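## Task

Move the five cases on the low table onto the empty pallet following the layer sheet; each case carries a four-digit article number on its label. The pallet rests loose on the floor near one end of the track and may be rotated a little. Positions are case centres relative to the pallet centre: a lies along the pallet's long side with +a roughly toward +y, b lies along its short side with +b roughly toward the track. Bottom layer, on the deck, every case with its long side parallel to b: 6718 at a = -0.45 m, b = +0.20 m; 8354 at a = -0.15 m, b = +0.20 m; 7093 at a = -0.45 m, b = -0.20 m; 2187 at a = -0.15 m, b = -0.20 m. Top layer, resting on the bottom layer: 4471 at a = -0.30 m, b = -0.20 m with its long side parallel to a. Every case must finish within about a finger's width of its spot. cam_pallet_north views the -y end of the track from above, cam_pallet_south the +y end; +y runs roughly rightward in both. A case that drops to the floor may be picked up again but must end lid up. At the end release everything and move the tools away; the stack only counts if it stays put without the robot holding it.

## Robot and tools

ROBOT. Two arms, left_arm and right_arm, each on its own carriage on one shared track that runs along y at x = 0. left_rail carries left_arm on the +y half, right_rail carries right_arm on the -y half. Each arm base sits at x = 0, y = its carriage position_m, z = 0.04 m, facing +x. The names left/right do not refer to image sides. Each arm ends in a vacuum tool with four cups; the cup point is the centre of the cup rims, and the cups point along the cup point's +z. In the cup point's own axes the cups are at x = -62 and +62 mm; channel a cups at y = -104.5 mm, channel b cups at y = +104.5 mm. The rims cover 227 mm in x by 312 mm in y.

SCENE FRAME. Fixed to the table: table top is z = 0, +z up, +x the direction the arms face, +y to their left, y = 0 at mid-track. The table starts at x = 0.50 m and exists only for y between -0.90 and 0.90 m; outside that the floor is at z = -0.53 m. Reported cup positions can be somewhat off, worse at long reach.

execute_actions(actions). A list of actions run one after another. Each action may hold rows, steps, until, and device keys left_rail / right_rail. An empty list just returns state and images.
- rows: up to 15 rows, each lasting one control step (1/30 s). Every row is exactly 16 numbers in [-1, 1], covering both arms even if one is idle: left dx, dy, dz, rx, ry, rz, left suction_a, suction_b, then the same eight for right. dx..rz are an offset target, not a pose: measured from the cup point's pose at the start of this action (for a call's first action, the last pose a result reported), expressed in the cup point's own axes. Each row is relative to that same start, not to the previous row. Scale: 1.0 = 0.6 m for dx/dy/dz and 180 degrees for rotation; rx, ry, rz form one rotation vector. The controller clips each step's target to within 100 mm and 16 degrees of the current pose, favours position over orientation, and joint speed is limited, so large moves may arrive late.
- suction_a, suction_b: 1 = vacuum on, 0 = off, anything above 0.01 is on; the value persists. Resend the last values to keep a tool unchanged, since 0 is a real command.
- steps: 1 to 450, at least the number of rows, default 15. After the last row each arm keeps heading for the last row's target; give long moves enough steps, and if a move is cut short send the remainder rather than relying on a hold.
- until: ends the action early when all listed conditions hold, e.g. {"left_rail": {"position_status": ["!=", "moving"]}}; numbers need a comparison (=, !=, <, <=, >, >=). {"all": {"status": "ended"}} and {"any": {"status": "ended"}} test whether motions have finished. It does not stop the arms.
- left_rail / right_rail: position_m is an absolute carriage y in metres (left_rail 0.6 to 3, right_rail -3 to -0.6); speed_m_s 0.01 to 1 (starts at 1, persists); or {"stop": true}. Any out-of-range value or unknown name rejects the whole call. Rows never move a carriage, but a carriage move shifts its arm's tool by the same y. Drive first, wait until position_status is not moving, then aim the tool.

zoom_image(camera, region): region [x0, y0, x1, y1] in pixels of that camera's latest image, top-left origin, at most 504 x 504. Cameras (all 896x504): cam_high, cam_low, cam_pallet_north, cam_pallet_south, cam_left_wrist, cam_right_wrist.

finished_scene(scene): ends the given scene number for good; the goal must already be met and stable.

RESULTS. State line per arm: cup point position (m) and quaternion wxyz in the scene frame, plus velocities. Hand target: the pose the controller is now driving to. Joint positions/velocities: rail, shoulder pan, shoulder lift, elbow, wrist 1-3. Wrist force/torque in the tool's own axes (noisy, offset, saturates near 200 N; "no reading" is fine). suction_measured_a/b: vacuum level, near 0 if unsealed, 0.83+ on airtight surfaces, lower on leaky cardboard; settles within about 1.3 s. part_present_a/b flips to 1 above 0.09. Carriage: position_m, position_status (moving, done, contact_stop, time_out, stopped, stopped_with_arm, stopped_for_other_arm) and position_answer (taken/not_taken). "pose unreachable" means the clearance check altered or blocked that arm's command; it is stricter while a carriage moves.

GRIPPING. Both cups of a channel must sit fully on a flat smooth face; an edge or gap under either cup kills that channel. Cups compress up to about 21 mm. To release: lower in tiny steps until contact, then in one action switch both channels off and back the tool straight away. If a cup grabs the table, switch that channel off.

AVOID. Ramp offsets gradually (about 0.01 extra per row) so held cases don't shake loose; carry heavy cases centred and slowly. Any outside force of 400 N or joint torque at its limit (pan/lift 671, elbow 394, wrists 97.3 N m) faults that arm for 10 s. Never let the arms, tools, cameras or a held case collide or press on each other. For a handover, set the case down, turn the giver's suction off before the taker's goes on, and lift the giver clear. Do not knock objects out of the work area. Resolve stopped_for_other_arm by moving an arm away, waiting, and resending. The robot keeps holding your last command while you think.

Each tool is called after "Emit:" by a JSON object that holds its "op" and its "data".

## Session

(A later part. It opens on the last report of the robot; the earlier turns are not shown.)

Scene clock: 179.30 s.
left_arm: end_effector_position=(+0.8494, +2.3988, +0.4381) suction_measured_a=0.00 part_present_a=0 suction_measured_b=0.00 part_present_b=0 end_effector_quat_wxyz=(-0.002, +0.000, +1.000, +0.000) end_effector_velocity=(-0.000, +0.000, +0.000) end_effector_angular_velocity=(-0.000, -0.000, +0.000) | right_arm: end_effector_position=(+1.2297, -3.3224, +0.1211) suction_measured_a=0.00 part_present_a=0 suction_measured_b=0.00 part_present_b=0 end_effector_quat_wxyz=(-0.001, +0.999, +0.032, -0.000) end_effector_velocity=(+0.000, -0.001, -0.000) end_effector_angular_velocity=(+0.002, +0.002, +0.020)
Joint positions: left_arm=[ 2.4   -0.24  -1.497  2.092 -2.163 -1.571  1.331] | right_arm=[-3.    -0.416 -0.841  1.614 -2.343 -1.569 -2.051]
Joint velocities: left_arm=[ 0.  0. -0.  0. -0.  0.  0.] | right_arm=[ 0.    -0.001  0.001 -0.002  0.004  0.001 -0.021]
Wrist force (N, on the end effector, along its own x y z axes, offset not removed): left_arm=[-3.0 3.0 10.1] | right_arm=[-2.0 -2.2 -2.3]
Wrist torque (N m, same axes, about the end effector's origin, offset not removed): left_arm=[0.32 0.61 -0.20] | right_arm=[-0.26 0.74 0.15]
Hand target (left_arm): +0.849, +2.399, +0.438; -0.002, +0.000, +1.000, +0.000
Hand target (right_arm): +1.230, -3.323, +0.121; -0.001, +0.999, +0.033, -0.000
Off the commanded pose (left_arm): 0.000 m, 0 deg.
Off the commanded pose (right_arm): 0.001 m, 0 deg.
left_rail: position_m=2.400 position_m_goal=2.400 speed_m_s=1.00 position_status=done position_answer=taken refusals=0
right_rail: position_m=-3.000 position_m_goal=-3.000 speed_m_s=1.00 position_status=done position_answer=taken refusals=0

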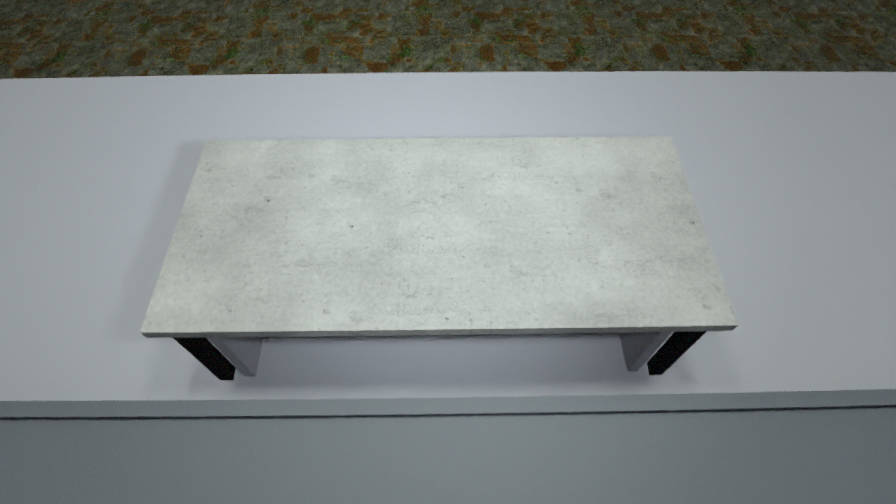

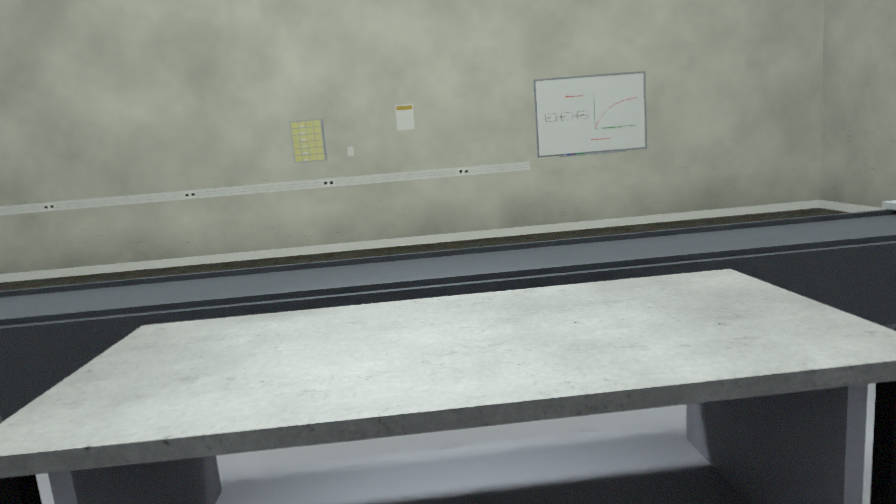

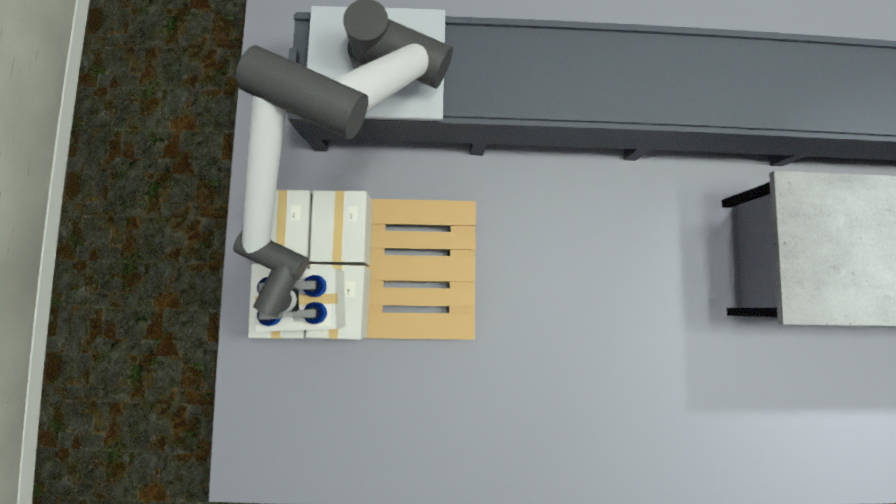

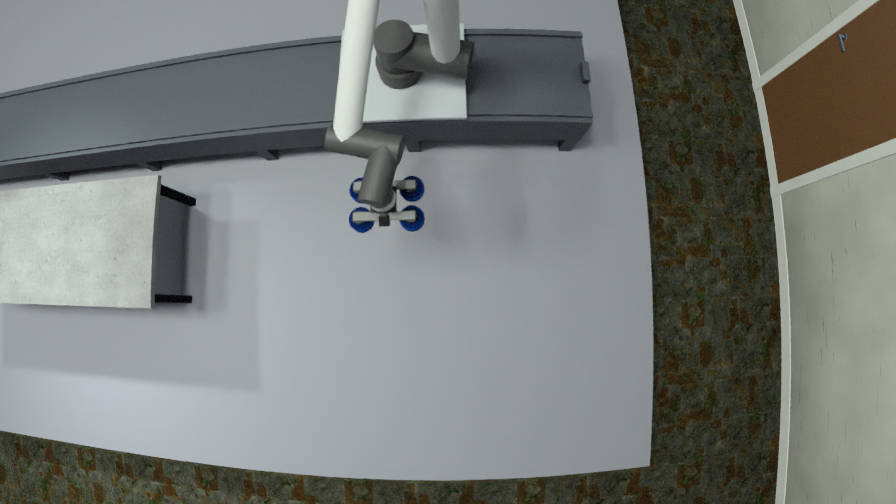

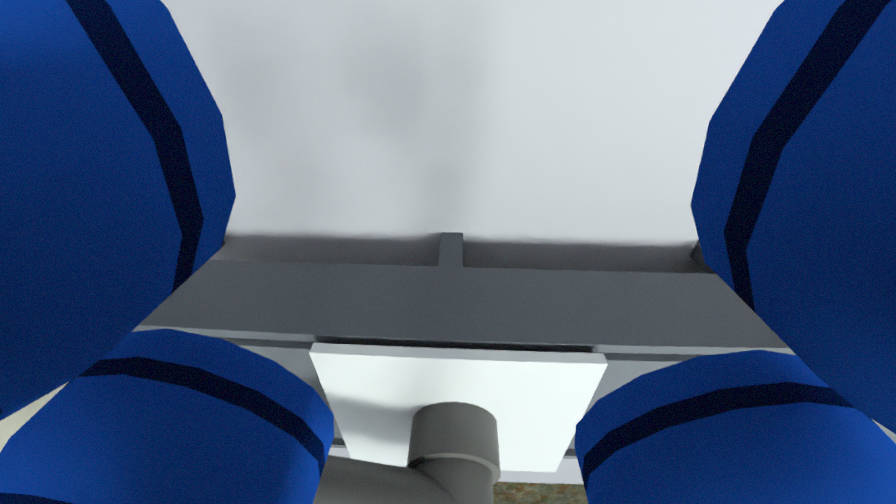

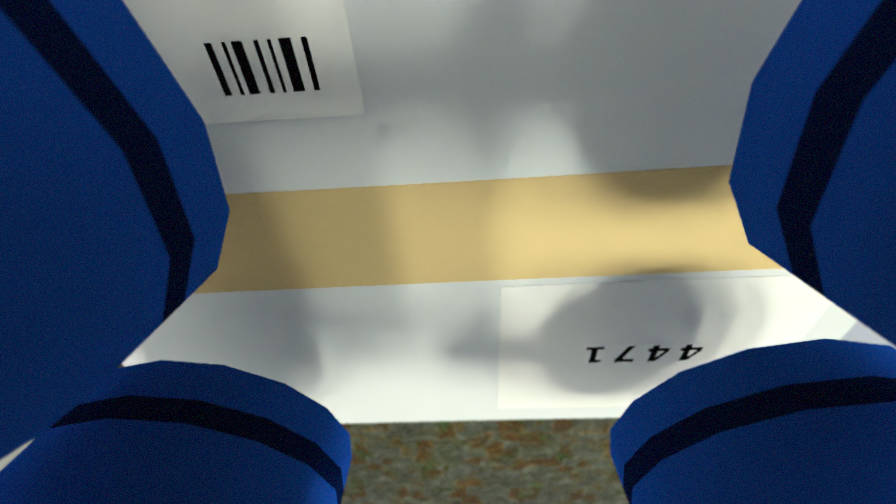

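Emit:
{"op": "execute_actions", "data": {"actions": [{"rows":[[0,0,0,0,0,0,0,0,-0.004,-0.002,0.03,0,0,0,0,0],[0,0,0,0,0,0,0,0,-0.004,-0.002,0.05,0,0,0,0,0],[0,0,0,0,0,0,0,0,-0.004,-0.002,0.088,0,0,0,1,1]],"steps":22},{"rows":[[0,0,0,0,0,0,0,0,0.0087,0.0144,0.014,0,0,0.0172,1,1]],"steps":17}]}}

Emit:
{"op": "zoom_image", "data": {"camera": "cam_pallet_north", "region": [290,255,380,345]}}

Scene clock: 184.50 s.
left_arm: end_effector_position=(+0.8494, +2.3988, +0.4381) suction_measured_a=0.00 part_present_a=0 suction_measured_b=0.00 part_present_b=0 end_effector_quat_wxyz=(-0.002, +0.000, +1.000, +0.000) end_effector_velocity=(+0.000, -0.000, -0.000) end_effector_angular_velocity=(-0.000, +0.000, -0.000) | right_arm: end_effector_position=(+1.2331, -3.3295, +0.0603) suction_measured_a=1.00 part_present_a=1 suction_measured_b=1.00 part_present_b=1 end_effector_quat_wxyz=(-0.001, +1.000, +0.006, -0.000) end_effector_velocity=(+0.001, -0.001, -0.001) end_effector_angular_velocity=(-0.000, -0.000, -0.006)
Joint positions: left_arm=[ 2.4   -0.24  -1.497  2.092 -2.163 -1.571  1.331] | right_arm=[-3.    -0.42  -0.786  1.615 -2.399 -1.569 -2.002]
Joint velocities: left_arm=[ 0. -0.  0. -0. -0. -0.  0.] | right_arm=[ 0.    -0.001  0.001 -0.001  0.     0.     0.005]
Wrist force (N, on the end effector, along its own x y z axes, offset not removed): left_arm=[-7.8 4.7 9.2] | right_arm=[5.1 -1.7 -59.5]
Wrist torque (N m, same axes, about the end effector's origin, offset not removed): left_arm=[0.90 1.22 -0.11] | right_arm=[1.43 -0.84 0.04]
Hand target (left_arm): +0.849, +2.399, +0.438; -0.002, +0.000, +1.000, +0.000
Hand target (right_arm): +1.233, -3.330, +0.060; -0.001, +1.000, +0.005, -0.000
Off the commanded pose (left_arm): 0.000 m, 0 deg.
Off the commanded pose (right_arm): 0.000 m, 0 deg.
left_rail: position_m=2.400 position_m_goal=2.400 speed_m_s=1.00 position_status=done position_answer=taken refusals=0
right_rail: position_m=-3.000 position_m_goal=-3.000 speed_m_s=1.00 position_status=done position_answer=taken refusals=0

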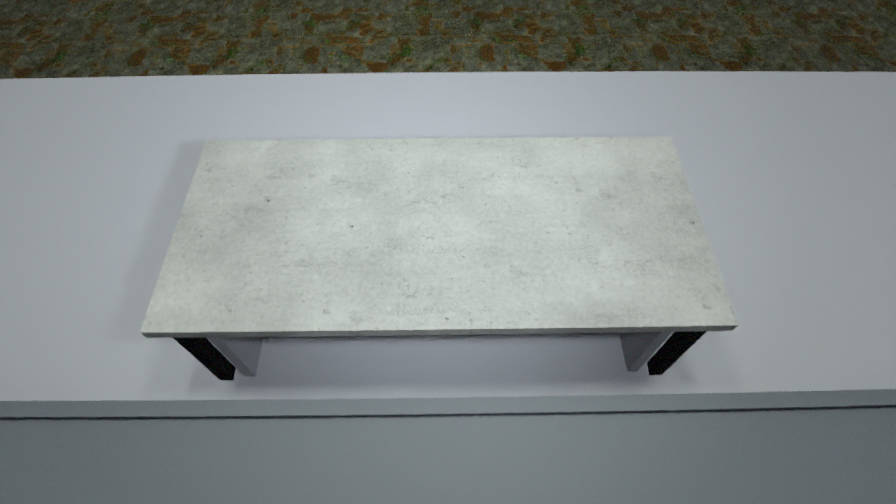

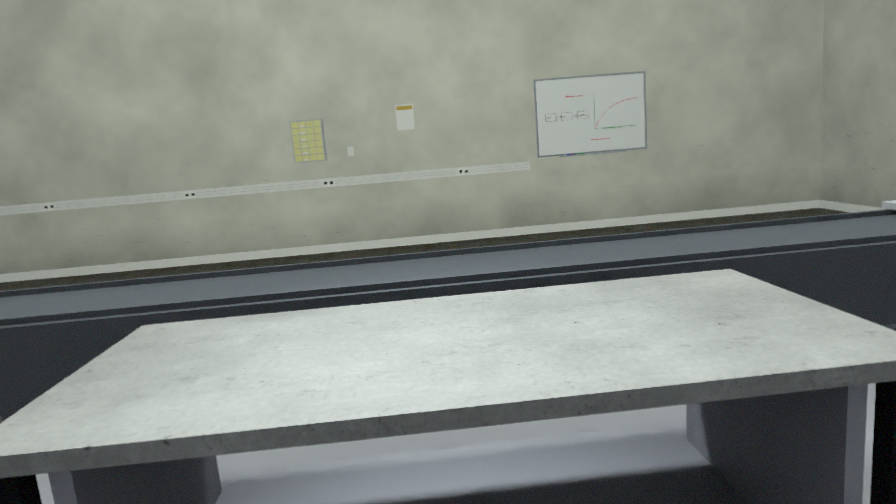

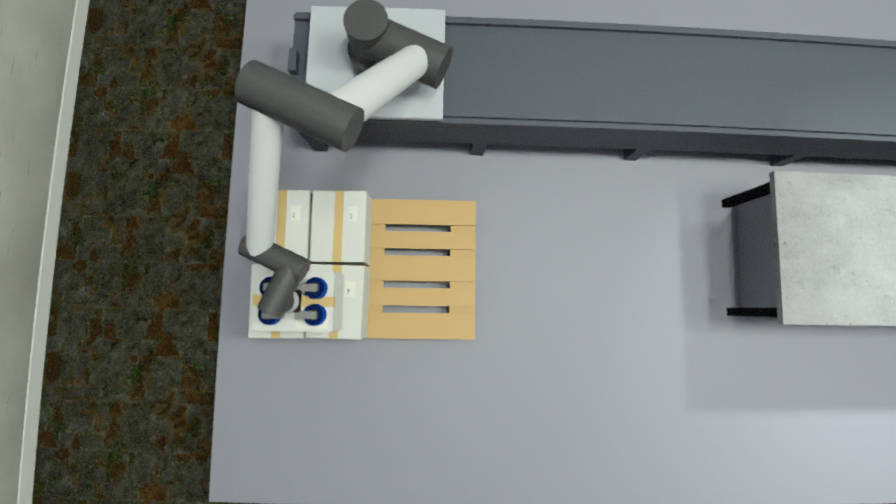

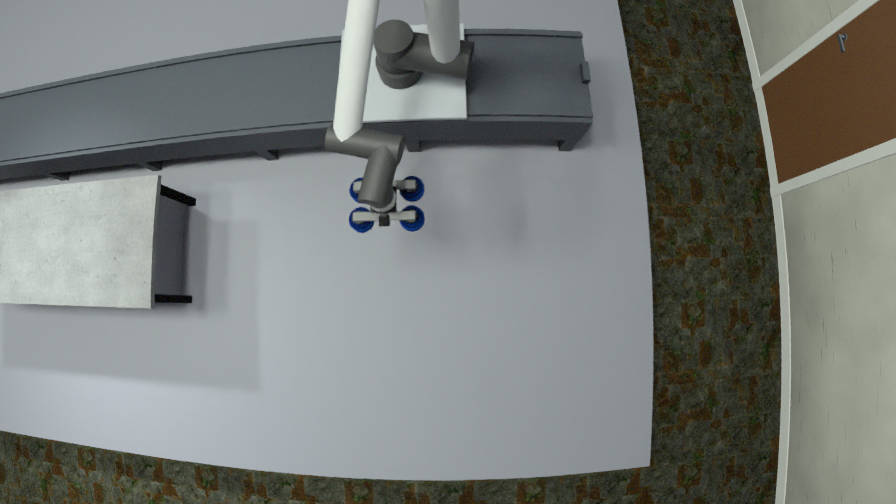

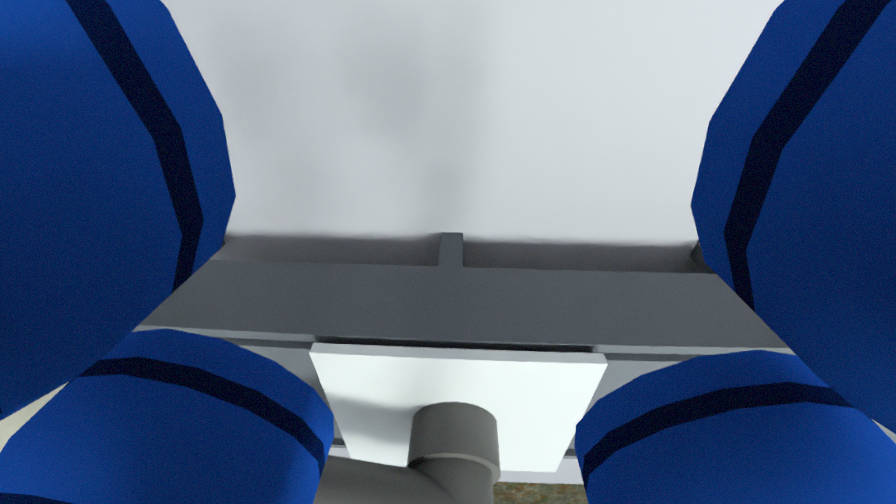

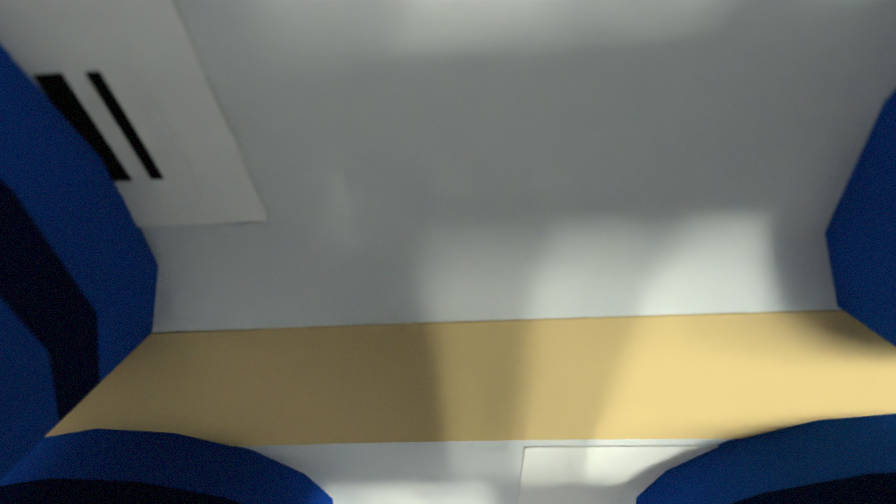

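Region (290, 255, 380, 345) of cam_pallet_north's 896x504 image, scaled by 5.600, with more detail than that image has.

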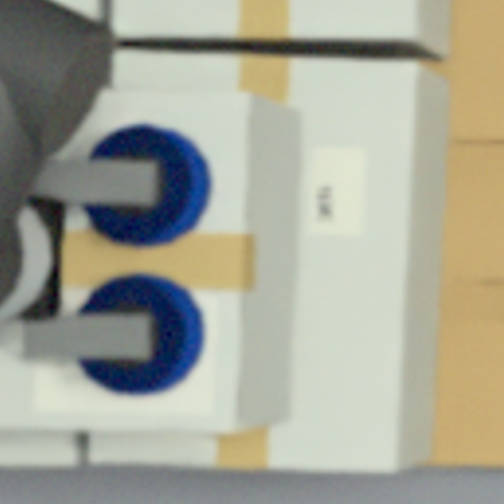

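Emit:
{"op": "execute_actions", "data": {"actions": [{"rows":[[0,0,0,0,0,0,0,0,-0.002,-0.003,0.002,0,0,0,1,1]],"steps":7},{"rows":[[0,0,0,0,0,0,0,0,0,0,-0.02,0,0,0,0,0]],"steps":15},{"rows":[[0,0,0,0,0,0,0,0,0,0,-0.3,0,0,0,0,0]],"steps":7},{"steps":14,"right_rail":{"position_m":-1.8}}]}}

Scene clock: 189.47 s.
left_arm: end_effector_position=(+0.8494, +2.3988, +0.4381) suction_measured_a=0.00 part_present_a=0 suction_measured_b=0.00 part_present_b=0 end_effector_quat_wxyz=(-0.002, +0.000, +1.000, +0.000) end_effector_velocity=(-0.000, +0.000, +0.000) end_effector_angular_velocity=(-0.000, -0.000, -0.000) | right_arm: end_effector_position=(+1.2319, -3.1380, +0.2494) suction_measured_a=0.00 part_present_a=0 suction_measured_b=0.00 part_present_b=0 end_effector_quat_wxyz=(-0.001, +1.000, +0.005, -0.000) end_effector_velocity=(-0.001, +0.871, +0.012) end_effector_angular_velocity=(+0.001, +0.002, +0.001)
Joint positions: left_arm=[ 2.4   -0.24  -1.497  2.092 -2.163 -1.571  1.331] | right_arm=[-2.809 -0.42  -0.934  1.567 -2.203 -1.569 -2.001]
Joint velocities: left_arm=[ 0.  0. -0.  0. -0. -0.  0.] | right_arm=[ 0.871 -0.    -0.008 -0.005  0.016 -0.    -0.001]
Wrist force (N, on the end effector, along its own x y z axes, offset not removed): left_arm=[-0.7 4.0 3.8] | right_arm=[0.7 7.0 2.8]
Wrist torque (N m, same axes, about the end effector's origin, offset not removed): left_arm=[0.73 0.29 -0.49] | right_arm=[1.29 0.42 0.05]
Hand target (left_arm): +0.849, +2.399, +0.438; -0.002, +0.000, +1.000, +0.000
Hand target (right_arm): +1.232, -3.096, +0.251; -0.001, +1.000, +0.005, -0.000
Off the commanded pose (left_arm): 0.000 m, 0 deg.
Off the commanded pose (right_arm): 0.001 m, 0 deg.
left_rail: position_m=2.400 position_m_goal=2.400 speed_m_s=1.00 position_status=done position_answer=taken refusals=0
right_rail: position_m=-2.809 position_m_goal=-1.800 speed_m_s=1.00 position_status=moving position_answer=taken refusals=0

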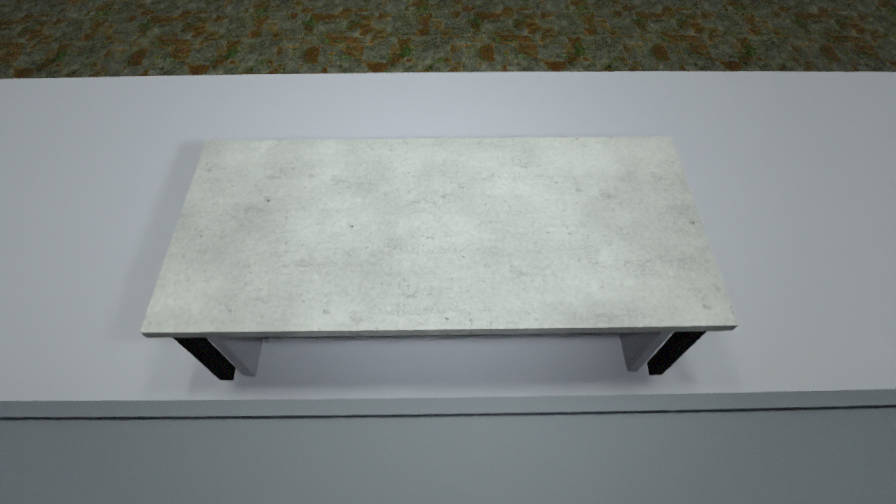

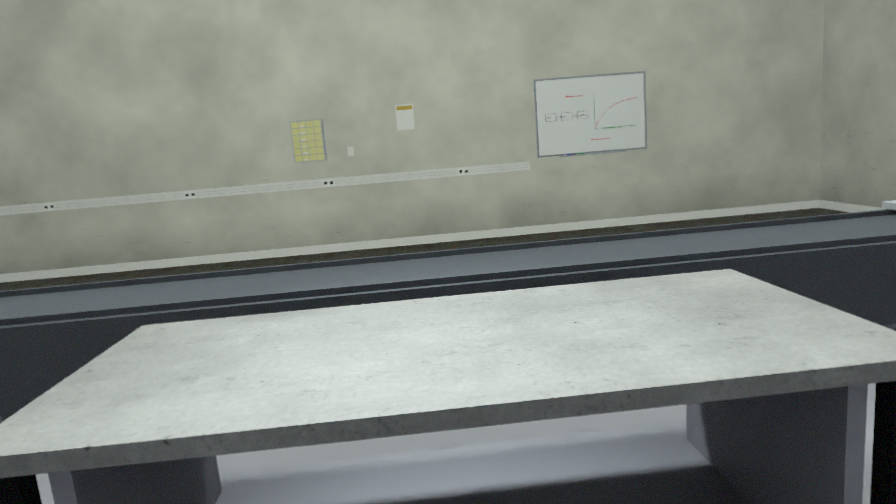

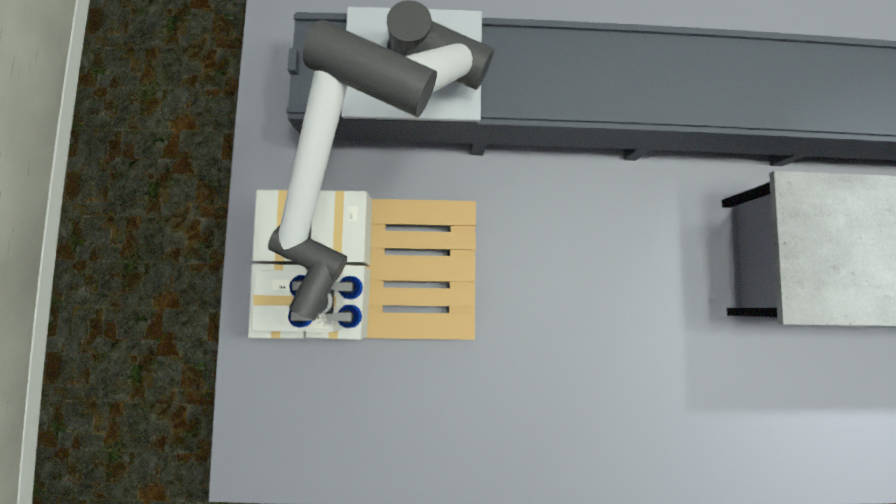

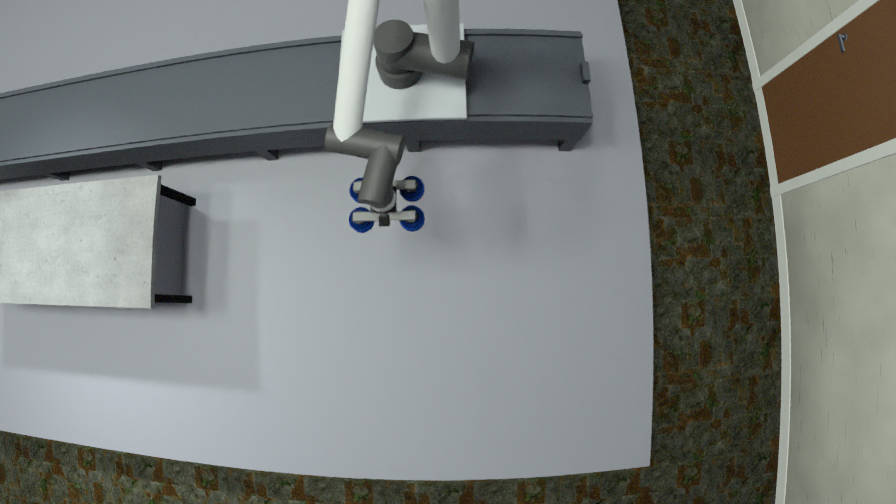

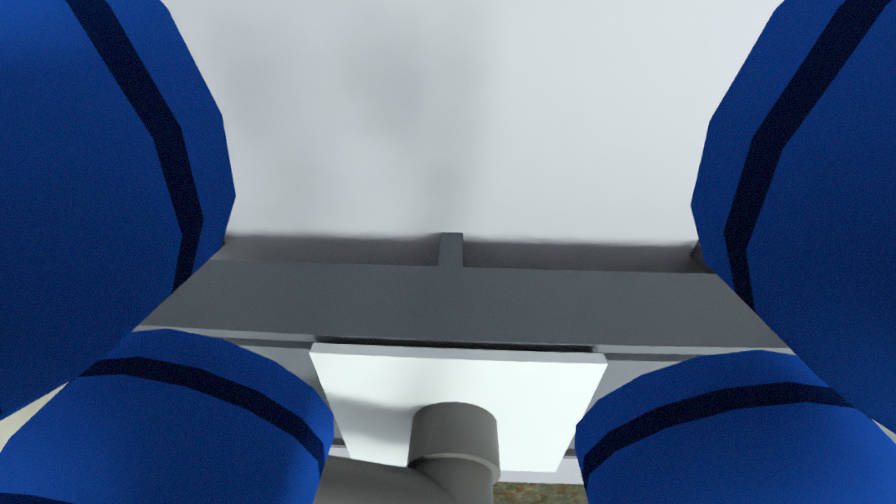

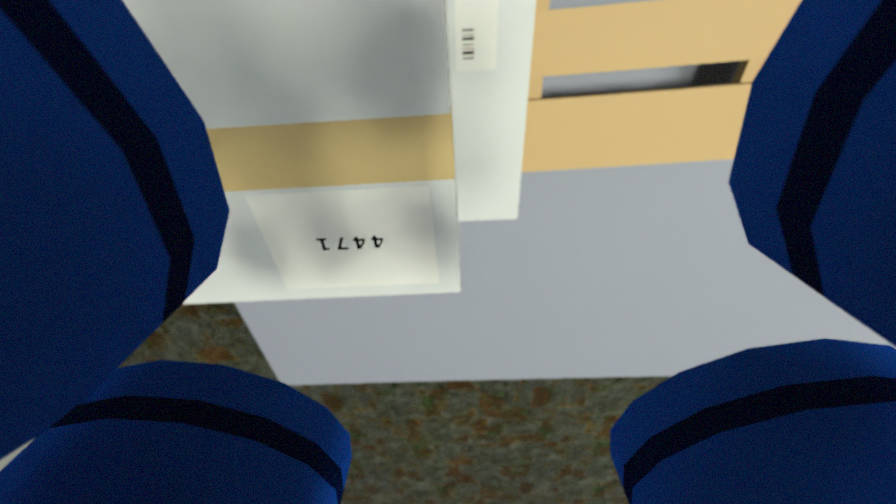

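Emit:
{"op": "execute_actions", "data": {"actions": []}}

Emit:
{"op": "zoom_image", "data": {"camera": "cam_pallet_north", "region": [240,185,400,345]}}

Scene clock: 192.20 s.
left_arm: end_effector_position=(+0.8494, +2.3988, +0.4381) suction_measured_a=0.00 part_present_a=0 suction_measured_b=0.00 part_present_b=0 end_effector_quat_wxyz=(-0.002, +0.000, +1.000, +0.000) end_effector_velocity=(+0.000, -0.000, -0.000) end_effector_angular_velocity=(-0.000, +0.000, -0.000) | right_arm: end_effector_position=(+1.2319, -2.1286, +0.2509) suction_measured_a=0.00 part_present_a=0 suction_measured_b=0.00 part_present_b=0 end_effector_quat_wxyz=(-0.001, +1.000, +0.005, -0.000) end_effector_velocity=(-0.000, +0.000, -0.000) end_effector_angular_velocity=(+0.000, +0.000, +0.000)
Joint positions: left_arm=[ 2.4   -0.24  -1.497  2.092 -2.163 -1.571  1.331] | right_arm=[-1.8   -0.42  -0.935  1.567 -2.202 -1.569 -2.001]
Joint velocities: left_arm=[ 0.  0.  0. -0.  0. -0.  0.] | right_arm=[ 0.  0.  0.  0. -0. -0. -0.]
Wrist force (N, on the end effector, along its own x y z axes, offset not removed): left_arm=[2.2 -0.7 2.3] | right_arm=[3.7 -3.1 0.6]
Wrist torque (N m, same axes, about the end effector's origin, offset not removed): left_arm=[0.20 -0.15 -0.26] | right_arm=[-0.14 -0.25 0.34]
Hand target (left_arm): +0.849, +2.399, +0.438; -0.002, +0.000, +1.000, +0.000
Hand target (right_arm): +1.232, -2.129, +0.251; -0.001, +1.000, +0.005, -0.000
Off the commanded pose (left_arm): 0.000 m, 0 deg.
Off the commanded pose (right_arm): 0.000 m, 0 deg.
left_rail: position_m=2.400 position_m_goal=2.400 speed_m_s=1.00 position_status=done position_answer=taken refusals=0
right_rail: position_m=-1.800 position_m_goal=-1.800 speed_m_s=1.00 position_status=done position_answer=taken refusals=0

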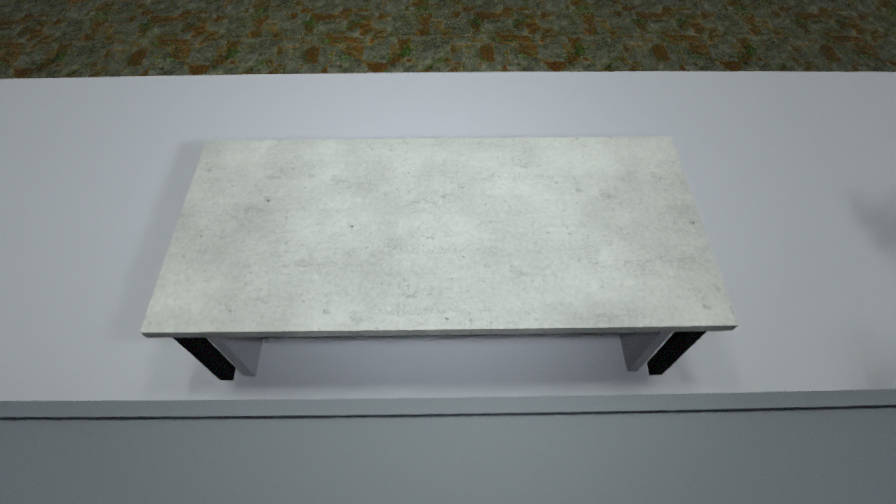

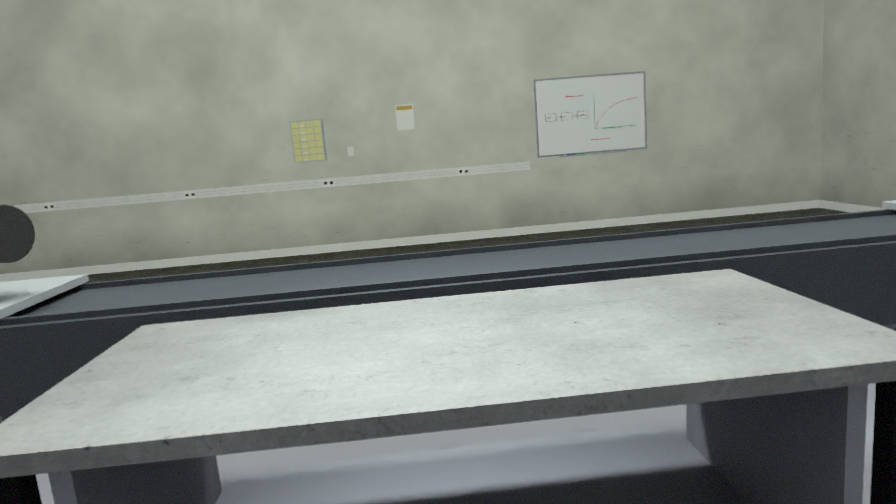

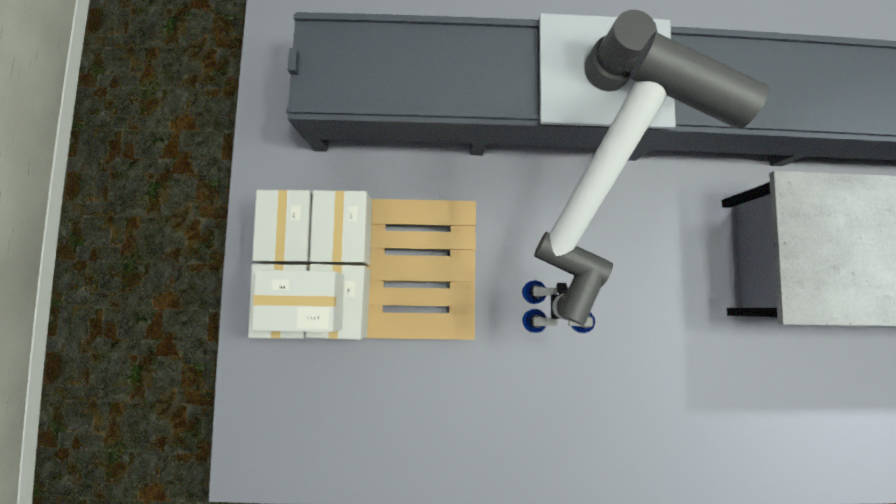

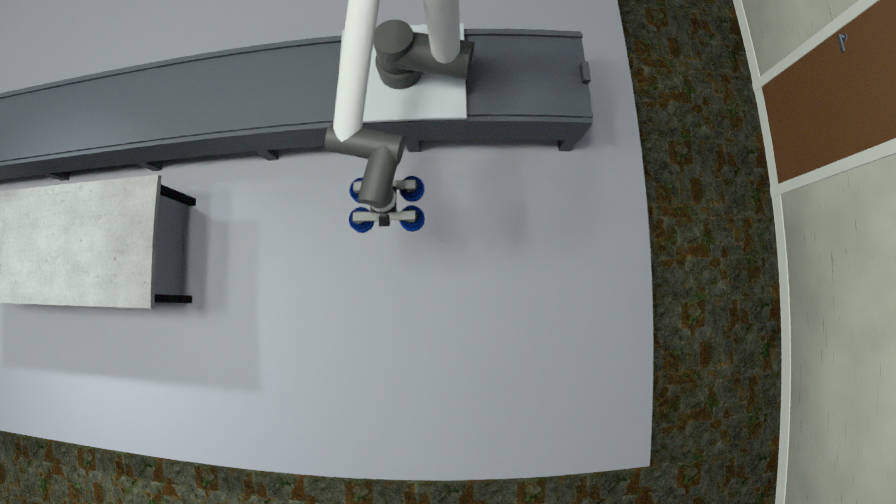

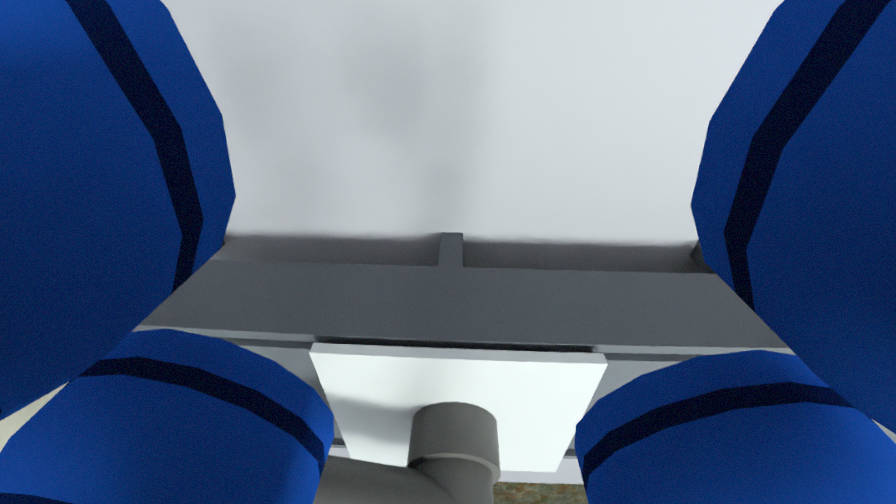

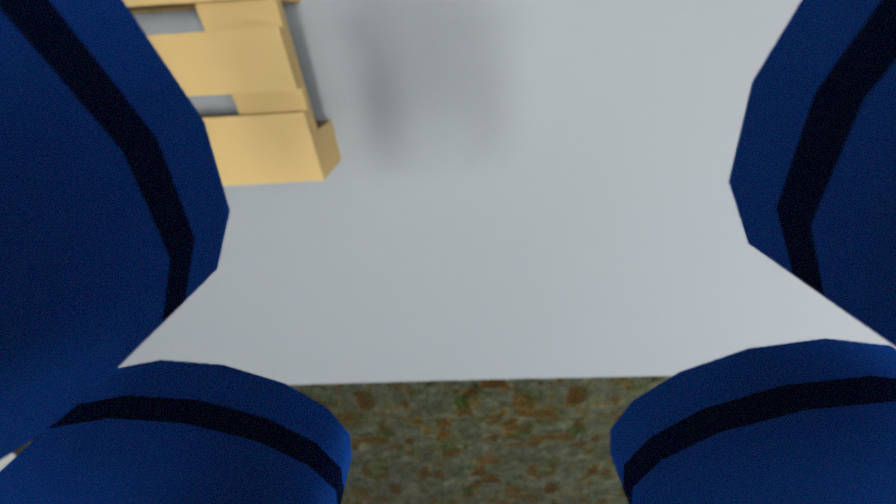

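Region (240, 185, 400, 345) of cam_pallet_north's 896x504 image, scaled by 3.150, with more detail than that image has.

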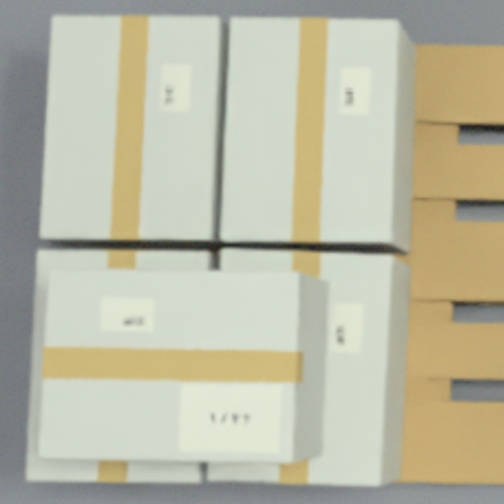

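Emit:
{"op": "finished_scene", "data": {"scene": 2}}

The scene is finished: the task was done.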